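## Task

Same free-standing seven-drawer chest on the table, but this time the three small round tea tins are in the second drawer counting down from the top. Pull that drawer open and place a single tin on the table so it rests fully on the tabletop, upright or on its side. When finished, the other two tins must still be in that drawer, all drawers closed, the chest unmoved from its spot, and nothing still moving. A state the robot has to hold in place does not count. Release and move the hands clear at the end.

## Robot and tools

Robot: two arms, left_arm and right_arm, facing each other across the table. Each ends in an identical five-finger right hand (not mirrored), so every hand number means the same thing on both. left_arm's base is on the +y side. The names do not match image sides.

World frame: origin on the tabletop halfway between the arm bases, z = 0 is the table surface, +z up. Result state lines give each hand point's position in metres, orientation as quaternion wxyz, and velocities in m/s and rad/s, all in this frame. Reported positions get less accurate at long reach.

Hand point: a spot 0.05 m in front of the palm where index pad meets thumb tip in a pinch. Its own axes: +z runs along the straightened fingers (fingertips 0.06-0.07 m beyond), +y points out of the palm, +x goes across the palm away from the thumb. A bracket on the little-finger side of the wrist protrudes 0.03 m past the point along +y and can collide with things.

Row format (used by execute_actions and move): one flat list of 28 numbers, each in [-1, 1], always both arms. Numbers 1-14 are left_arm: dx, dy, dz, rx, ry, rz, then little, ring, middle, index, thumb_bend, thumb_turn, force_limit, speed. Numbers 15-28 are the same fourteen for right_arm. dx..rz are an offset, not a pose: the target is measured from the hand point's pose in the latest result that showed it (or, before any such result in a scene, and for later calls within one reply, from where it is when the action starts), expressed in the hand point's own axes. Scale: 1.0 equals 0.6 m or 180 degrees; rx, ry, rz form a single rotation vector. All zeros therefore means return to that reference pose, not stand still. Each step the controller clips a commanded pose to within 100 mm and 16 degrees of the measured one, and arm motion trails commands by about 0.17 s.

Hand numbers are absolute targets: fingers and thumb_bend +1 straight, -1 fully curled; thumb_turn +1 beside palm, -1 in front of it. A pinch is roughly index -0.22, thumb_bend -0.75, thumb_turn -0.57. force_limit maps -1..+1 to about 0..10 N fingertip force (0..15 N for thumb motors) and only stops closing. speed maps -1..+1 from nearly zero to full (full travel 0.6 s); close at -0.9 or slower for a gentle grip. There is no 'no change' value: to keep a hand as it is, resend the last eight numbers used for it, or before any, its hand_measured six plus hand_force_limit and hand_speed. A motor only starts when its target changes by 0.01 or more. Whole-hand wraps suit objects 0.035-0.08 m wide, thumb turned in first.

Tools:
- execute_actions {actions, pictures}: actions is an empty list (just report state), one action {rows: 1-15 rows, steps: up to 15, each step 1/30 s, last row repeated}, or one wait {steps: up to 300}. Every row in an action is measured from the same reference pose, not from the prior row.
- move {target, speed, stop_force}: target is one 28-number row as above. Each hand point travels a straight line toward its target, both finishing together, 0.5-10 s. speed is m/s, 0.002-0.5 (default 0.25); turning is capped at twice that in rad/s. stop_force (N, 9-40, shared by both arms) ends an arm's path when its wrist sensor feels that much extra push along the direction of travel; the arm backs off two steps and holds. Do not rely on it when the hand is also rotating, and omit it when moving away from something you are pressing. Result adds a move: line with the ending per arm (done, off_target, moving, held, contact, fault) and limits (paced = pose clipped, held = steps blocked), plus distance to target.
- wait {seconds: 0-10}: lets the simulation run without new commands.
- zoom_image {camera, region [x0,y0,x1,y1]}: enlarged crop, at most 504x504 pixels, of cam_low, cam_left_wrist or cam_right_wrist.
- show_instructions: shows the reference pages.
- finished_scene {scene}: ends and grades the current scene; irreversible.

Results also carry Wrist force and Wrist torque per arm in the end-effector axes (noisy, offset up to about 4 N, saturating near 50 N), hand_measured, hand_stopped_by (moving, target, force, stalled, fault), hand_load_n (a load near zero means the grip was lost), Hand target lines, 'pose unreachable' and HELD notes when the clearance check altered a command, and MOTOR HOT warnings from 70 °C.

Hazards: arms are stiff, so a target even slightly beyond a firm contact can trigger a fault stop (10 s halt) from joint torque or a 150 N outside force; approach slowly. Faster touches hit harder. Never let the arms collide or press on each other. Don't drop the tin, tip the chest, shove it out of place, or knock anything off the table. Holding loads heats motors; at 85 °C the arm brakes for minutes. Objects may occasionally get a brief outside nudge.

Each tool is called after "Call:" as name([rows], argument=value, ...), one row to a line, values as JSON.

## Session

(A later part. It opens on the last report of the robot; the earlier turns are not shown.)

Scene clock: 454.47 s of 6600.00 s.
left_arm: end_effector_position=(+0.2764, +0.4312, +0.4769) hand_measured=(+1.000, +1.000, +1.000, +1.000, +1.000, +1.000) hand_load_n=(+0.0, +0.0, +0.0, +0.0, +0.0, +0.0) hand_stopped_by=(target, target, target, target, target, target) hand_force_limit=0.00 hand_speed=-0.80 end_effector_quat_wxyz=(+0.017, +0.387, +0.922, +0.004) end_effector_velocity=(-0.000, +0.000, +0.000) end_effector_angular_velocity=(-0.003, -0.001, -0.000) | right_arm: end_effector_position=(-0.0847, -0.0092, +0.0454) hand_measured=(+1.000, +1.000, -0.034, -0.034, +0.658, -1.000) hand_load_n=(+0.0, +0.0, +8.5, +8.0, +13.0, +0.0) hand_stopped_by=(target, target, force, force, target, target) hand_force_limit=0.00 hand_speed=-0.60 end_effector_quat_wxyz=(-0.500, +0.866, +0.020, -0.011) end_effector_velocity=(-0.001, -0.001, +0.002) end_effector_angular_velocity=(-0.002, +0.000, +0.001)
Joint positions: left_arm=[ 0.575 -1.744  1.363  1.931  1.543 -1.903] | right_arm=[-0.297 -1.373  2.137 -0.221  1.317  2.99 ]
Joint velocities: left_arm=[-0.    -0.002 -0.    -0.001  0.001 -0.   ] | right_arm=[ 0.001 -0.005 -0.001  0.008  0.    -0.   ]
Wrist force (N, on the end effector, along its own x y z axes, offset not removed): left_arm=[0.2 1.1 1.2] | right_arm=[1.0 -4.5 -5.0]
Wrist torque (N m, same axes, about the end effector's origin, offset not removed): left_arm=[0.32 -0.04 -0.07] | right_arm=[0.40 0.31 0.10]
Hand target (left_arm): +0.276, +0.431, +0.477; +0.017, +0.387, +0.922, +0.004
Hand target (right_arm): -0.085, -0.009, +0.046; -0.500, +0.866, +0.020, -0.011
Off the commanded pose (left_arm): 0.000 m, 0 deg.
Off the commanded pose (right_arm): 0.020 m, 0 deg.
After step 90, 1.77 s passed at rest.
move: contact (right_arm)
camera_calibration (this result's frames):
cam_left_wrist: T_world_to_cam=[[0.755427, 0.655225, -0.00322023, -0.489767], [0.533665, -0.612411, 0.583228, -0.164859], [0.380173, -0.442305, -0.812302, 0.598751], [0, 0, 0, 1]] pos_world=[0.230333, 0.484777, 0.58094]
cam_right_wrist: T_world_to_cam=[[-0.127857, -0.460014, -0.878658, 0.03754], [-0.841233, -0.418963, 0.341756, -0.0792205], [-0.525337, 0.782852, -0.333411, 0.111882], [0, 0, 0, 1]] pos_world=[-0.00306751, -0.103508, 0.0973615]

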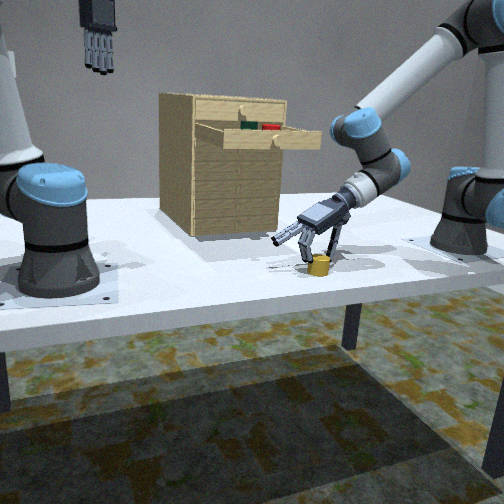

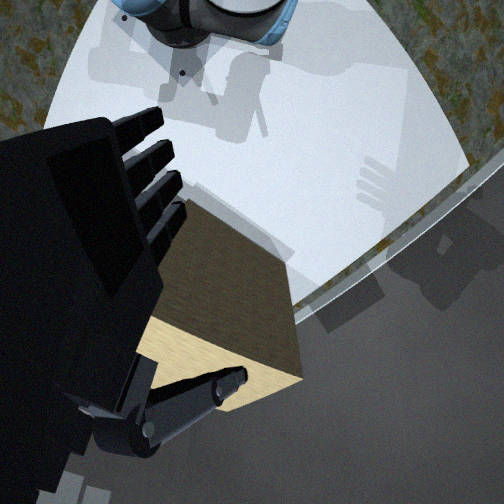

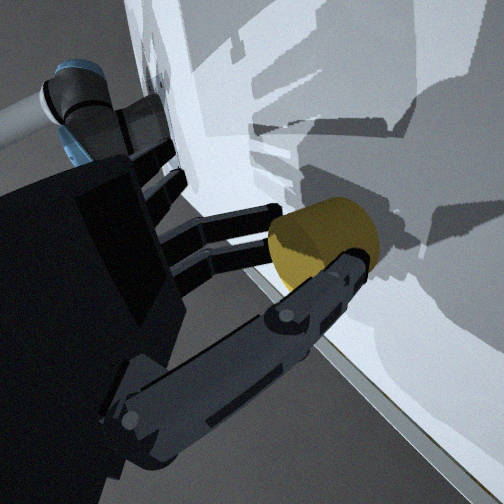

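Tin is on the table. Release.

Call:
execute_actions([
  {"rows": [[0,0,0,0,0,0, 1,1,1,1,1,1,0,-0.8, 0,0,0,0,0,0, 1,1,0.45,0.45,0.8,-1,0,-0.3]], "steps": 15},
], pictures=false)

Call:
move(target=[0,0,0,0,0,0, 1,1,1,1,1,1,0,-0.8, 0,-0.1011,-0.0584,0,0,0, 1,1,0.45,0.45,0.8,-1,0,-0.3], speed=0.1)

Scene clock: 463.80 s of 6600.00 s.
left_arm: end_effector_position=(+0.2764, +0.4312, +0.4769) hand_measured=(+1.000, +1.000, +1.000, +1.000, +1.000, +1.000) hand_load_n=(+0.0, +0.0, +0.0, +0.0, +0.0, +0.0) hand_stopped_by=(target, target, target, target, target, target) hand_force_limit=0.00 hand_speed=-0.80 end_effector_quat_wxyz=(+0.017, +0.387, +0.922, +0.004) end_effector_velocity=(-0.000, +0.000, -0.000) end_effector_angular_velocity=(-0.002, +0.001, +0.002) | right_arm: end_effector_position=(-0.0847, -0.0092, +0.0455) hand_measured=(+1.000, +1.000, +0.428, +0.428, +0.800, -1.000) hand_load_n=(+0.0, +0.0, +0.0, +0.0, +0.0, +0.0) hand_stopped_by=(target, target, moving, moving, target, target) hand_force_limit=0.00 hand_speed=-0.30 end_effector_quat_wxyz=(-0.500, +0.866, +0.020, -0.011) end_effector_velocity=(+0.000, +0.000, -0.000) end_effector_angular_velocity=(+0.001, -0.000, -0.000)
Joint positions: left_arm=[ 0.575 -1.744  1.363  1.931  1.543 -1.903] | right_arm=[-0.297 -1.373  2.136 -0.22   1.317  2.99 ]
Joint velocities: left_arm=[ 0.    -0.001  0.001 -0.001  0.001 -0.001] | right_arm=[-0.     0.     0.    -0.001 -0.    -0.   ]
Wrist force (N, on the end effector, along its own x y z axes, offset not removed): left_arm=[0.5 -0.4 1.0] | right_arm=[3.1 1.8 -0.4]
Wrist torque (N m, same axes, about the end effector's origin, offset not removed): left_arm=[-0.04 -0.14 -0.06] | right_arm=[0.13 -0.33 0.42]
Hand target (left_arm): +0.276, +0.431, +0.477; +0.017, +0.387, +0.922, +0.004
Hand target (right_arm): -0.085, -0.009, +0.045; -0.500, +0.866, +0.020, -0.011
Off the commanded pose (left_arm): 0.000 m, 0 deg.
Off the commanded pose (right_arm): 0.000 m, 0 deg.
Steps of this call (steps 1 to 90: nothing new was sent; then 5.83 s passed at rest; steps 91 to 105: all 15 steps of this action). Readings (end_effector_position | what the end effector reports):
91: left_arm (+0.2764, +0.4312, +0.4769) | right_arm (-0.0847, -0.0090, +0.0459) | left_arm hand_measured=(+1.000, +1.000, +1.000, +1.000, +1.000, +1.000) hand_load_n=(+0.0, +0.0, +0.0, +0.0, +0.0, +0.0) hand_stopped_by=(target, target, target, target, target, target) hand_force_limit=0.00 hand_speed=-0.80 | right_arm hand_measured=(+1.000, +1.000, -0.034, -0.034, +0.658, -1.000) hand_load_n=(+0.0, +0.0, +7.0, +6.5, +14.5, +1.0) hand_stopped_by=(target, target, moving, moving, moving, target) hand_force_limit=0.00 hand_speed=-0.30
92: left_arm (+0.2764, +0.4312, +0.4769) | right_arm (-0.0847, -0.0090, +0.0459) | left_arm hand_measured=(+1.000, +1.000, +1.000, +1.000, +1.000, +1.000) hand_load_n=(+0.0, +0.0, +0.0, +0.0, +0.0, +0.0) hand_stopped_by=(target, target, target, target, target, target) hand_force_limit=0.00 hand_speed=-0.80 | right_arm hand_measured=(+1.000, +1.000, -0.034, -0.034, +0.658, -1.000) hand_load_n=(+0.0, +0.0, +7.0, +6.5, +14.5, +1.0) hand_stopped_by=(target, target, moving, moving, moving, target) hand_force_limit=0.00 hand_speed=-0.30
94: left_arm (+0.2764, +0.4312, +0.4769) | right_arm (-0.0847, -0.0090, +0.0458) | left_arm hand_measured=(+1.000, +1.000, +1.000, +1.000, +1.000, +1.000) hand_load_n=(+0.0, +0.0, +0.0, +0.0, +0.0, +0.0) hand_stopped_by=(target, target, target, target, target, target) hand_force_limit=0.00 hand_speed=-0.80 | right_arm hand_measured=(+1.000, +1.000, +0.000, +0.000, +0.674, -1.000) hand_load_n=(+0.0, +0.0, +1.5, +1.5, +2.5, +0.0) hand_stopped_by=(target, target, moving, moving, moving, target) hand_force_limit=0.00 hand_speed=-0.30
98: left_arm (+0.2764, +0.4312, +0.4769) | right_arm (-0.0847, -0.0091, +0.0456) | left_arm hand_measured=(+1.000, +1.000, +1.000, +1.000, +1.000, +1.000) hand_load_n=(+0.0, +0.0, +0.0, +0.0, +0.0, +0.0) hand_stopped_by=(target, target, target, target, target, target) hand_force_limit=0.00 hand_speed=-0.80 | right_arm hand_measured=(+1.000, +1.000, +0.156, +0.156, +0.770, -1.000) hand_load_n=(+0.0, +0.0, +0.0, +0.0, +0.0, +0.0) hand_stopped_by=(target, target, moving, moving, moving, target) hand_force_limit=0.00 hand_speed=-0.30
105: the state above

Scene clock: 465.20 s of 6600.00 s.
left_arm: end_effector_position=(+0.2764, +0.4312, +0.4769) hand_measured=(+1.000, +1.000, +1.000, +1.000, +1.000, +1.000) hand_load_n=(+0.0, +0.0, +0.0, +0.0, +0.0, +0.0) hand_stopped_by=(target, target, target, target, target, target) hand_force_limit=0.00 hand_speed=-0.80 end_effector_quat_wxyz=(+0.017, +0.387, +0.922, +0.004) end_effector_velocity=(+0.000, -0.000, -0.000) end_effector_angular_velocity=(+0.000, -0.000, -0.001) | right_arm: end_effector_position=(-0.0847, -0.0093, +0.1153) hand_measured=(+1.000, +1.000, +0.450, +0.450, +0.800, -1.000) hand_load_n=(+0.0, +0.0, +0.0, +0.0, +0.0, +0.0) hand_stopped_by=(target, target, target, target, target, target) hand_force_limit=0.00 hand_speed=-0.30 end_effector_quat_wxyz=(-0.500, +0.866, +0.020, -0.011) end_effector_velocity=(-0.001, -0.000, +0.002) end_effector_angular_velocity=(-0.001, +0.002, +0.002)
Joint positions: left_arm=[ 0.575 -1.744  1.363  1.931  1.543 -1.903] | right_arm=[-0.297 -1.49   2.049 -0.017  1.317  2.99 ]
Joint velocities: left_arm=[-0.    -0.     0.    -0.    -0.     0.001] | right_arm=[-0.    -0.003 -0.003  0.007 -0.002  0.001]
Wrist force (N, on the end effector, along its own x y z axes, offset not removed): left_arm=[0.1 -0.8 1.1] | right_arm=[3.1 0.8 -1.3]
Wrist torque (N m, same axes, about the end effector's origin, offset not removed): left_arm=[-0.01 -0.11 -0.09] | right_arm=[0.11 -0.35 0.36]
Hand target (left_arm): +0.276, +0.431, +0.477; +0.017, +0.387, +0.922, +0.004
Hand target (right_arm): -0.085, -0.009, +0.116; -0.500, +0.866, +0.020, -0.011
Off the commanded pose (left_arm): 0.000 m, 0 deg.
Off the commanded pose (right_arm): 0.000 m, 0 deg.
move: done
camera_calibration (this result's frames):
cam_left_wrist: T_world_to_cam=[[0.755427, 0.655225, -0.00322009, -0.489767], [0.533665, -0.612411, 0.583228, -0.164859], [0.380174, -0.442305, -0.812302, 0.598751], [0, 0, 0, 1]] pos_world=[0.230333, 0.484777, 0.58094]
cam_right_wrist: T_world_to_cam=[[-0.127817, -0.459965, -0.87869, 0.0989249], [-0.841319, -0.418877, 0.341649, -0.103146], [-0.52521, 0.782927, -0.333437, 0.135241], [0, 0, 0, 1]] pos_world=[-0.00310452, -0.103587, 0.167258]

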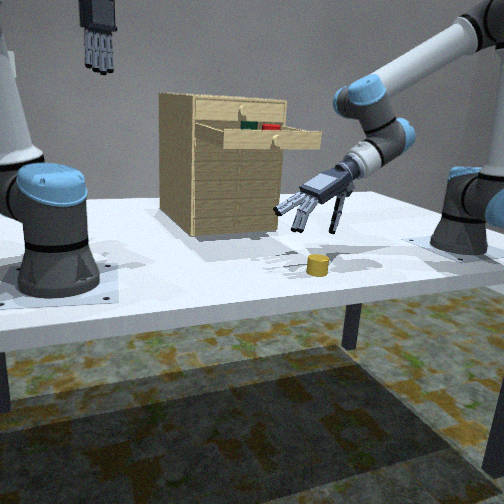

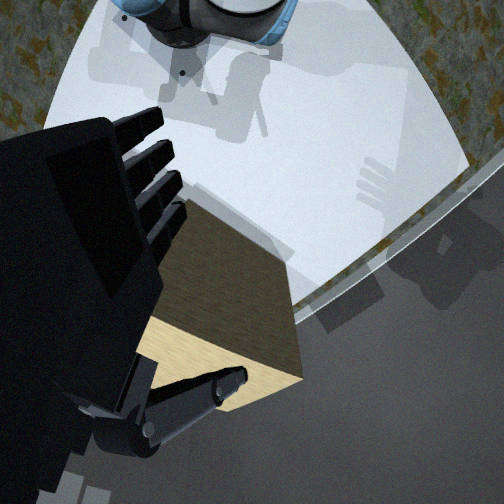

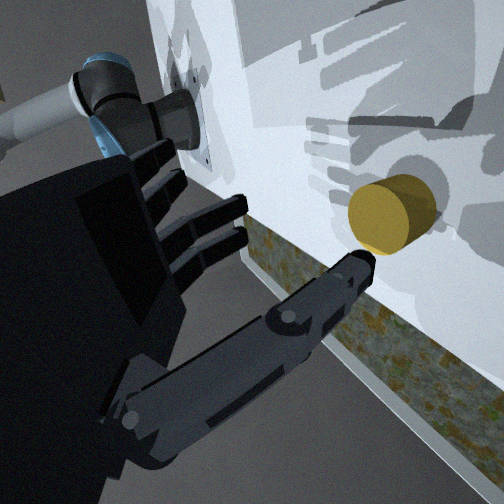

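Call:
move(target=[0,0,0,0,0,0, 1,1,1,1,1,1,0,-0.8, 0.1532,-0.2942,-0.0898,0.0655,0.1918,-0.4627, 1,1,1,-0.2,-0.75,-0.57,0.3,0], speed=0.35)

Scene clock: 508.57 s of 6600.00 s.
left_arm: end_effector_position=(+0.2764, +0.4312, +0.4769) hand_measured=(+1.000, +1.000, +1.000, +1.000, +1.000, +1.000) hand_load_n=(+0.0, +0.0, +0.0, +0.0, +0.0, +0.0) hand_stopped_by=(target, target, target, target, target, target) hand_force_limit=0.00 hand_speed=-0.80 end_effector_quat_wxyz=(+0.017, +0.387, +0.922, +0.004) end_effector_velocity=(+0.000, -0.001, -0.001) end_effector_angular_velocity=(-0.001, +0.000, +0.000) | right_arm: end_effector_position=(+0.0051, +0.0364, +0.2952) hand_measured=(+1.000, +1.000, +1.000, -0.200, -0.750, -0.570) hand_load_n=(+0.0, +0.0, +0.0, +0.0, +0.0, +0.0) hand_stopped_by=(target, target, target, target, target, target) hand_force_limit=0.30 hand_speed=0.00 end_effector_quat_wxyz=(-0.443, +0.552, +0.443, +0.551) end_effector_velocity=(+0.001, +0.001, +0.002) end_effector_angular_velocity=(+0.006, -0.013, +0.003)
Joint positions: left_arm=[ 0.575 -1.744  1.363  1.931  1.543 -1.903] | right_arm=[-0.107 -1.635  2.057 -0.422  1.729  1.572]
Joint velocities: left_arm=[ 0.     0.002  0.    -0.002  0.001 -0.   ] | right_arm=[-0.003 -0.001  0.002 -0.01  -0.006 -0.013]
Wrist force (N, on the end effector, along its own x y z axes, offset not removed): left_arm=[-1.3 -0.2 0.9] | right_arm=[-1.3 0.3 -0.9]
Wrist torque (N m, same axes, about the end effector's origin, offset not removed): left_arm=[0.03 0.19 -0.12] | right_arm=[-0.03 0.24 0.17]
Hand target (left_arm): +0.276, +0.431, +0.477; +0.017, +0.387, +0.922, +0.004
Hand target (right_arm): +0.005, +0.036, +0.295; -0.443, +0.551, +0.443, +0.551
Off the commanded pose (left_arm): 0.000 m, 0 deg.
Off the commanded pose (right_arm): 0.000 m, 0 deg.
After step 90, 37.53 s passed at rest.
move: done
camera_calibration (this result's frames):
cam_left_wrist: T_world_to_cam=[[0.755427, 0.655225, -0.00322018, -0.489767], [0.533665, -0.612411, 0.583228, -0.164859], [0.380174, -0.442305, -0.812302, 0.598751], [0, 0, 0, 1]] pos_world=[0.230333, 0.484777, 0.58094]
cam_right_wrist: T_world_to_cam=[[0.974306, -0.168009, -0.150004, 0.0581315], [-0.212604, -0.466183, -0.858762, 0.282958], [0.0743504, 0.868588, -0.489925, 0.246682], [0, 0, 0, 1]] pos_world=[-0.0148208, -0.0725879, 0.372569]

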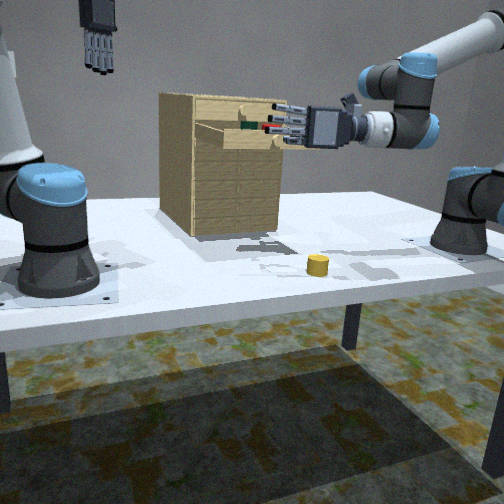

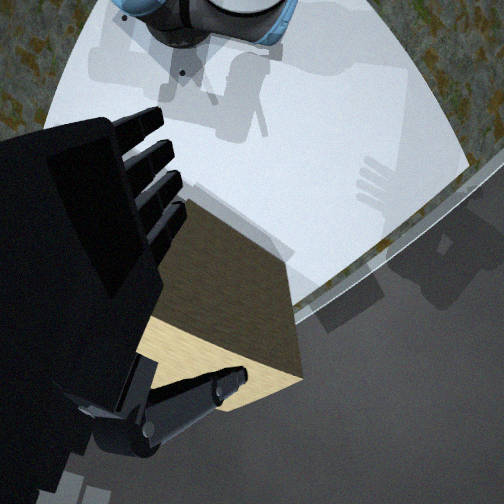

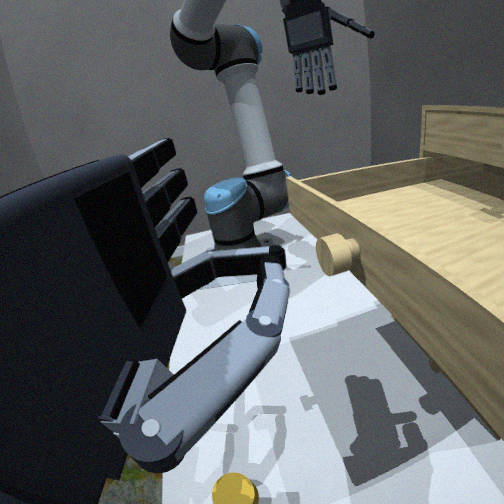

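Call:
zoom_image(camera="cam_right_wrist", region=[250, 200, 390, 310])

Region (250, 200, 390, 310) of cam_right_wrist's 504x504 image, scaled by 3.600, with more detail than that image has; it fills the top 396 rows of this view, and the rest is white.

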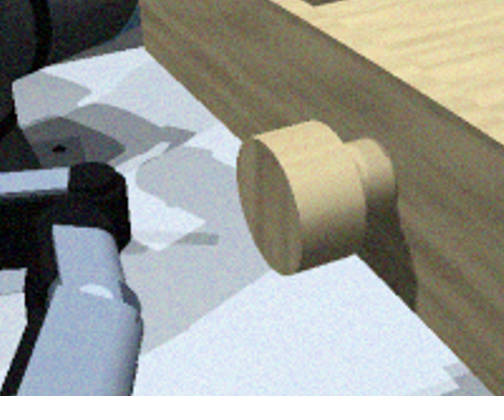

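Call:
move(target=[0,0,0,0,0,0, 1,1,1,1,1,1,0,-0.8, -0.0017,0.3223,0.0862,0,0,0, 1,1,1,-0.2,-0.75,-0.57,0.3,0], speed=0.05)

Scene clock: 529.43 s of 6600.00 s.
left_arm: end_effector_position=(+0.2764, +0.4312, +0.4769) hand_measured=(+1.000, +1.000, +1.000, +1.000, +1.000, +1.000) hand_load_n=(+0.0, +0.0, +0.0, +0.0, +0.0, +0.0) hand_stopped_by=(target, target, target, target, target, target) hand_force_limit=0.00 hand_speed=-0.80 end_effector_quat_wxyz=(+0.017, +0.387, +0.922, +0.004) end_effector_velocity=(-0.000, +0.000, +0.000) end_effector_angular_velocity=(-0.001, -0.001, -0.000) | right_arm: end_effector_position=(+0.2050, +0.0449, +0.2938) hand_measured=(+1.000, +1.000, +1.000, -0.200, -0.750, -0.570) hand_load_n=(+0.0, +0.0, +0.0, -0.5, +0.0, +0.0) hand_stopped_by=(target, target, target, target, target, target) hand_force_limit=0.30 hand_speed=0.00 end_effector_quat_wxyz=(-0.443, +0.552, +0.443, +0.551) end_effector_velocity=(+0.003, -0.000, -0.002) end_effector_angular_velocity=(-0.002, +0.002, -0.000)
Joint positions: left_arm=[ 0.575 -1.744  1.363  1.931  1.543 -1.903] | right_arm=[-0.675 -1.632  2.058 -0.426  1.161  1.571]
Joint velocities: left_arm=[-0.    -0.001  0.    -0.    -0.    -0.   ] | right_arm=[-0.007  0.003  0.    -0.    -0.007  0.   ]
Wrist force (N, on the end effector, along its own x y z axes, offset not removed): left_arm=[0.5 -1.3 0.4] | right_arm=[3.6 -2.1 -3.4]
Wrist torque (N m, same axes, about the end effector's origin, offset not removed): left_arm=[-0.08 -0.12 -0.06] | right_arm=[0.21 -0.02 0.27]
Hand target (left_arm): +0.276, +0.431, +0.477; +0.017, +0.387, +0.922, +0.004
Hand target (right_arm): +0.205, +0.045, +0.294; -0.443, +0.552, +0.443, +0.551
Off the commanded pose (left_arm): 0.000 m, 0 deg.
Off the commanded pose (right_arm): 0.000 m, 0 deg.
After step 90, 13.50 s passed at rest.
move: done
camera_calibration (this result's frames):
cam_left_wrist: T_world_to_cam=[[0.755427, 0.655225, -0.00322007, -0.489767], [0.533665, -0.612411, 0.583228, -0.164859], [0.380174, -0.442305, -0.812302, 0.598751], [0, 0, 0, 1]] pos_world=[0.230333, 0.484777, 0.58094]
cam_right_wrist: T_world_to_cam=[[0.974332, -0.168055, -0.149783, -0.135527], [-0.212436, -0.466238, -0.858774, 0.328173], [0.0744863, 0.868551, -0.489971, 0.223716], [0, 0, 0, 1]] pos_world=[0.1851, -0.0640775, 0.371142]

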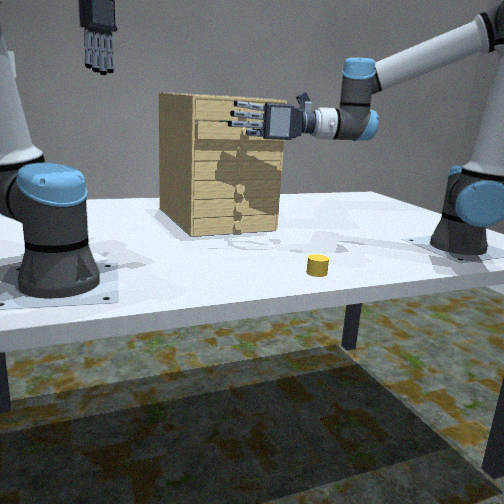

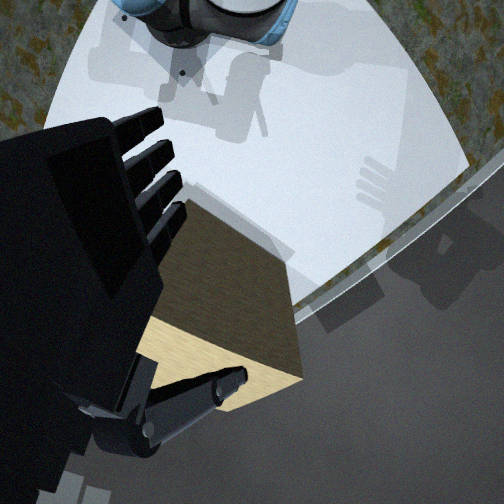

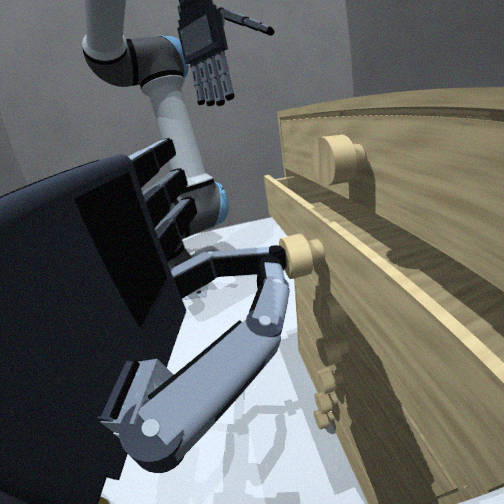

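Call:
move(target=[0,0,0,0,0,0, 1,1,1,1,1,1,0,-0.8, 0,0.0565,0.0152,0,0,0, 1,1,1,-0.2,-0.75,-0.57,0.3,0], speed=0.008, stop_force=9)

Scene clock: 538.10 s of 6600.00 s.
left_arm: end_effector_position=(+0.2764, +0.4312, +0.4769) hand_measured=(+1.000, +1.000, +1.000, +1.000, +1.000, +1.000) hand_load_n=(+0.0, +0.0, +0.0, +0.0, +0.0, +0.0) hand_stopped_by=(target, target, target, target, target, target) hand_force_limit=0.00 hand_speed=-0.80 end_effector_quat_wxyz=(+0.017, +0.387, +0.922, +0.004) end_effector_velocity=(-0.000, +0.000, -0.000) end_effector_angular_velocity=(-0.001, -0.000, +0.000) | right_arm: end_effector_position=(+0.2316, +0.0461, +0.2937) hand_measured=(+1.000, +1.000, +1.000, -0.200, -0.750, -0.570) hand_load_n=(+0.0, +0.0, +0.0, -6.5, +0.0, +0.0) hand_stopped_by=(target, target, target, target, target, target) hand_force_limit=0.30 hand_speed=0.00 end_effector_quat_wxyz=(-0.443, +0.552, +0.443, +0.551) end_effector_velocity=(-0.002, -0.000, +0.001) end_effector_angular_velocity=(+0.002, -0.001, -0.002)
Joint positions: left_arm=[ 0.575 -1.744  1.363  1.931  1.543 -1.903] | right_arm=[-0.736 -1.61   2.038 -0.427  1.1    1.571]
Joint velocities: left_arm=[ 0.    -0.001  0.    -0.001  0.    -0.   ] | right_arm=[ 0.006 -0.004  0.001  0.     0.009  0.   ]
Wrist force (N, on the end effector, along its own x y z axes, offset not removed): left_arm=[-0.2 1.0 1.6] | right_arm=[5.4 -15.1 -9.0]
Wrist torque (N m, same axes, about the end effector's origin, offset not removed): left_arm=[0.23 -0.03 -0.09] | right_arm=[0.22 -0.02 0.32]
Hand target (left_arm): +0.276, +0.431, +0.477; +0.017, +0.387, +0.922, +0.004
Hand target (right_arm): +0.231, +0.046, +0.294; -0.443, +0.552, +0.443, +0.551
Off the commanded pose (left_arm): 0.000 m, 0 deg.
Off the commanded pose (right_arm): 0.008 m, 0 deg.
After step 90, 2.00 s passed at rest.
move: contact (right_arm)
camera_calibration (this result's frames):
cam_left_wrist: T_world_to_cam=[[0.755427, 0.655225, -0.00322004, -0.489767], [0.533665, -0.612411, 0.583228, -0.164859], [0.380174, -0.442305, -0.812302, 0.598751], [0, 0, 0, 1]] pos_world=[0.230333, 0.484777, 0.58094]
cam_right_wrist: T_world_to_cam=[[0.974375, -0.167823, -0.149762, -0.161281], [-0.212307, -0.466295, -0.858775, 0.334344], [0.0742891, 0.868565, -0.489976, 0.220675], [0, 0, 0, 1]] pos_world=[0.211738, -0.0628344, 0.371099]

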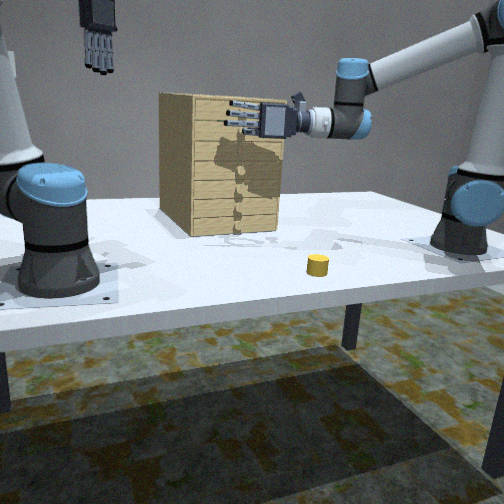

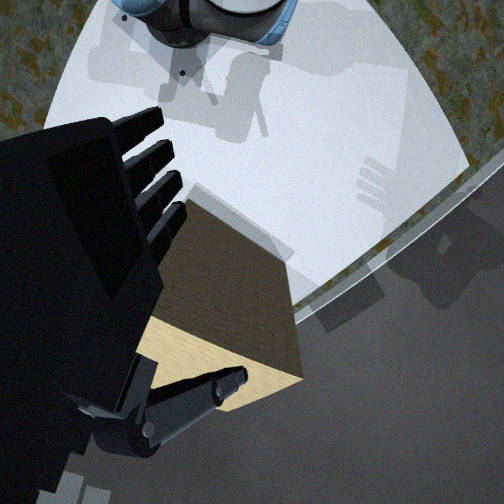

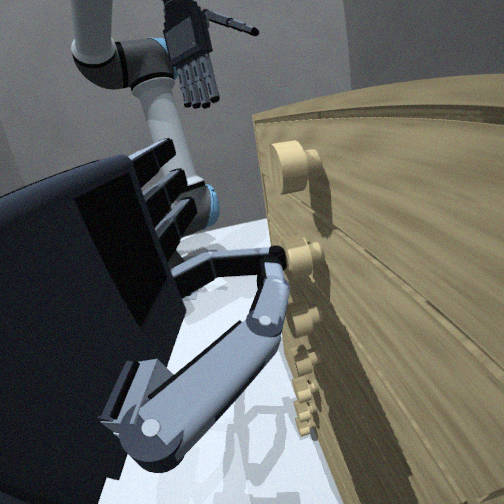

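Call:
move(target=[0,0,0,0,0,0, 1,1,1,1,1,1,0,-0.8, 0,-0.145,-0.0387,0,0,0, 1,1,1,-0.2,-0.75,-0.57,0.3,0], speed=0.15)

Scene clock: 543.20 s of 6600.00 s.
left_arm: end_effector_position=(+0.2764, +0.4312, +0.4769) hand_measured=(+1.000, +1.000, +1.000, +1.000, +1.000, +1.000) hand_load_n=(+0.0, +0.0, +0.0, +0.0, +0.0, +0.0) hand_stopped_by=(target, target, target, target, target, target) hand_force_limit=0.00 hand_speed=-0.80 end_effector_quat_wxyz=(+0.017, +0.387, +0.922, +0.004) end_effector_velocity=(+0.000, -0.000, -0.000) end_effector_angular_velocity=(-0.000, -0.000, -0.000) | right_arm: end_effector_position=(+0.1418, +0.0423, +0.2939) hand_measured=(+1.000, +1.000, +1.000, -0.200, -0.750, -0.570) hand_load_n=(+0.0, +0.0, +0.0, +0.0, +0.0, +0.0) hand_stopped_by=(target, target, target, target, target, target) hand_force_limit=0.30 hand_speed=0.00 end_effector_quat_wxyz=(-0.443, +0.552, +0.443, +0.551) end_effector_velocity=(-0.001, +0.000, +0.000) end_effector_angular_velocity=(+0.002, -0.001, -0.002)
Joint positions: left_arm=[ 0.575 -1.744  1.363  1.931  1.543 -1.903] | right_arm=[-0.513 -1.665  2.088 -0.423  1.323  1.571]
Joint velocities: left_arm=[-0.  0.  0. -0. -0.  0.] | right_arm=[ 0.005 -0.     0.    -0.002  0.007 -0.   ]
Wrist force (N, on the end effector, along its own x y z axes, offset not removed): left_arm=[-0.1 -1.1 1.2] | right_arm=[2.2 0.1 -4.5]
Wrist torque (N m, same axes, about the end effector's origin, offset not removed): left_arm=[-0.14 -0.05 -0.10] | right_arm=[0.27 -0.18 0.32]
Hand target (left_arm): +0.276, +0.431, +0.477; +0.017, +0.387, +0.922, +0.004
Hand target (right_arm): +0.142, +0.042, +0.294; -0.443, +0.552, +0.443, +0.551
Off the commanded pose (left_arm): 0.000 m, 0 deg.
Off the commanded pose (right_arm): 0.000 m, 0 deg.
After step 90, 0.97 s passed at rest.
move: done
camera_calibration (this result's frames):
cam_left_wrist: T_world_to_cam=[[0.755427, 0.655225, -0.00322012, -0.489767], [0.533665, -0.612411, 0.583228, -0.164859], [0.380174, -0.442304, -0.812302, 0.598751], [0, 0, 0, 1]] pos_world=[0.230333, 0.484777, 0.58094]
cam_right_wrist: T_world_to_cam=[[0.974363, -0.167724, -0.149953, -0.0742838], [-0.212423, -0.466249, -0.858771, 0.313673], [0.0741213, 0.868608, -0.489924, 0.230746], [0, 0, 0, 1]] pos_world=[0.121907, -0.0666375, 0.371282]

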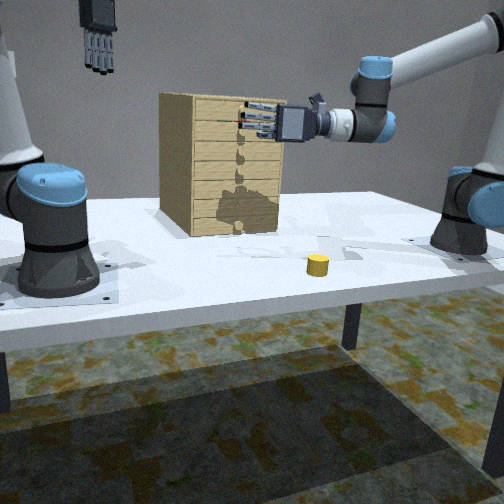

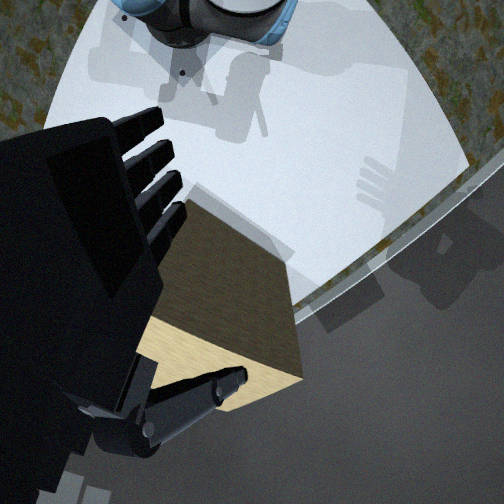

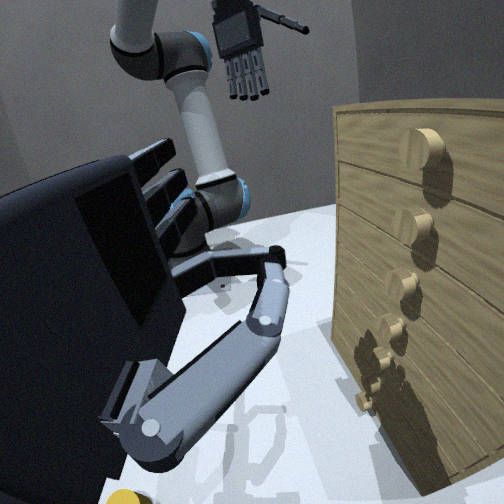

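Call:
zoom_image(camera="cam_right_wrist", region=[320, 90, 504, 310])

Call:
zoom_image(camera="cam_low", region=[140, 70, 310, 250])

Call:
zoom_image(camera="cam_left_wrist", region=[130, 170, 330, 430])

Region (320, 90, 504, 310) of cam_right_wrist's 504x504 image, scaled by 2.291, with more detail than that image has; it fills the left 422 columns of this view, and the rest is white.

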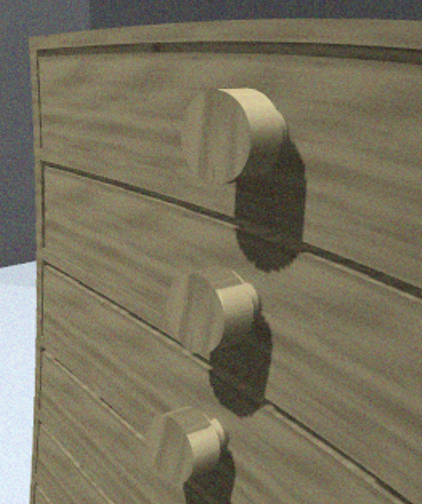

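Region (140, 70, 310, 250) of cam_low's 504x504 image, scaled by 2.800, with more detail than that image has.

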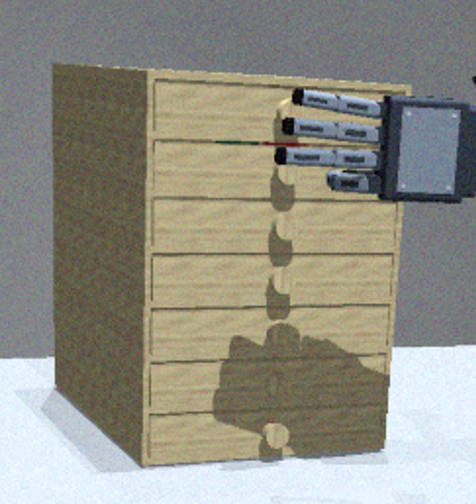

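Region (130, 170, 330, 430) of cam_left_wrist's 504x504 image, scaled by 1.938, with more detail than that image has; it fills the left 388 columns of this view, and the rest is white.

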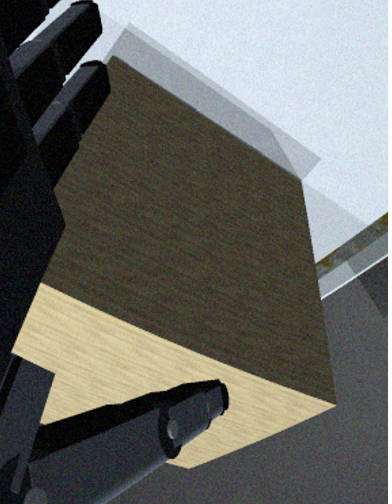

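Call:
move(target=[0,0,0,0,0,0, 1,1,1,1,1,1,0,-0.8, 0.167,-0.116,-0.094,0,0,0, 1,1,1,1,1,1,0.3,0.3], speed=0.25)

Scene clock: 555.87 s of 6600.00 s.
left_arm: end_effector_position=(+0.2764, +0.4312, +0.4769) hand_measured=(+1.000, +1.000, +1.000, +1.000, +1.000, +1.000) hand_load_n=(+0.0, +0.0, +0.0, +0.0, +0.0, +0.0) hand_stopped_by=(target, target, target, target, target, target) hand_force_limit=0.00 hand_speed=-0.80 end_effector_quat_wxyz=(+0.017, +0.387, +0.922, +0.004) end_effector_velocity=(-0.000, +0.000, +0.000) end_effector_angular_velocity=(+0.000, +0.000, -0.001) | right_arm: end_effector_position=(+0.0617, +0.0022, +0.3944) hand_measured=(+1.000, +1.000, +1.000, +1.000, +1.000, +1.000) hand_load_n=(+0.0, +0.0, +0.0, +0.0, +0.0, +0.0) hand_stopped_by=(target, target, target, target, target, target) hand_force_limit=0.30 hand_speed=0.30 end_effector_quat_wxyz=(-0.443, +0.552, +0.443, +0.551) end_effector_velocity=(-0.001, +0.001, +0.002) end_effector_angular_velocity=(+0.004, -0.001, +0.002)
Joint positions: left_arm=[ 0.575 -1.744  1.363  1.931  1.543 -1.903] | right_arm=[-0.309 -1.834  1.956 -0.122  1.526  1.572]
Joint velocities: left_arm=[-0.    -0.001  0.     0.001  0.     0.001] | right_arm=[ 0.002 -0.    -0.003 -0.001 -0.     0.   ]
Wrist force (N, on the end effector, along its own x y z axes, offset not removed): left_arm=[0.5 -0.1 1.9] | right_arm=[1.8 1.8 -1.7]
Wrist torque (N m, same axes, about the end effector's origin, offset not removed): left_arm=[0.05 -0.15 0.04] | right_arm=[0.24 -0.10 0.35]
Hand target (left_arm): +0.276, +0.431, +0.477; +0.017, +0.387, +0.922, +0.004
Hand target (right_arm): +0.062, +0.002, +0.394; -0.443, +0.552, +0.443, +0.551
Off the commanded pose (left_arm): 0.000 m, 0 deg.
Off the commanded pose (right_arm): 0.000 m, 0 deg.
After step 90, 8.10 s passed at rest.
move: done
camera_calibration (this result's frames):
cam_left_wrist: T_world_to_cam=[[0.755427, 0.655225, -0.00322015, -0.489767], [0.533665, -0.612411, 0.583228, -0.164859], [0.380174, -0.442305, -0.812302, 0.598751], [0, 0, 0, 1]] pos_world=[0.230333, 0.484777, 0.58094]
cam_right_wrist: T_world_to_cam=[[0.974357, -0.167719, -0.149997, 0.012067], [-0.212457, -0.466231, -0.858773, 0.364238], [0.0740997, 0.868619, -0.489909, 0.320716], [0, 0, 0, 1]] pos_world=[0.0418624, -0.106737, 0.47173]

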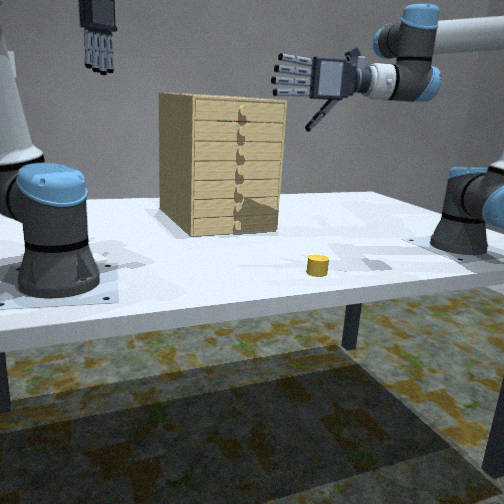

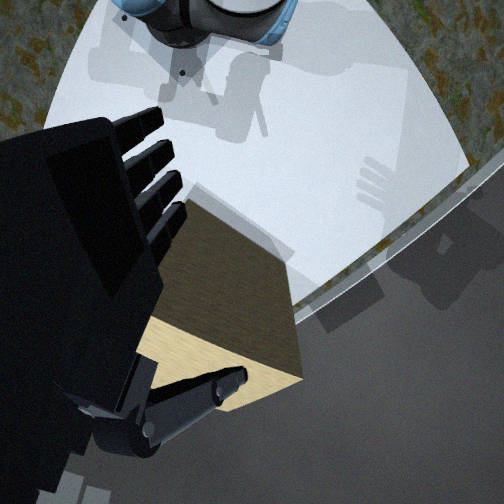

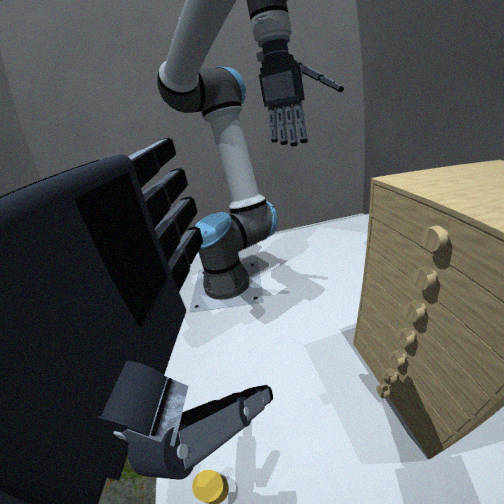

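Call:
zoom_image(camera="cam_low", region=[140, 70, 350, 290])

Region (140, 70, 350, 290) of cam_low's 504x504 image, scaled by 2.291, with more detail than that image has; it fills the left 481 columns of this view, and the rest is white.

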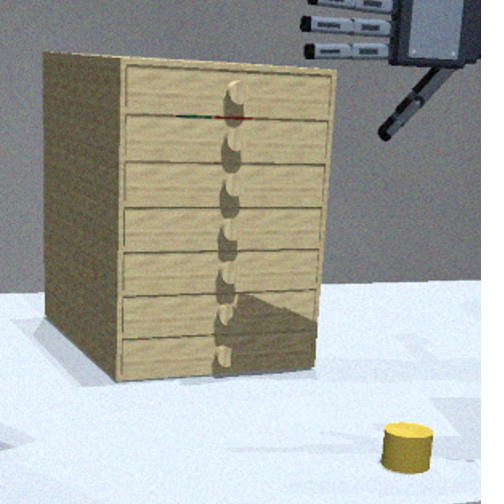

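All drawers are shut, the chest hasn't moved, the yellow tin stands on the table, and the green and red tins are still in the second drawer.

Call:
finished_scene(scene=2)

The scene is finished: the task was done.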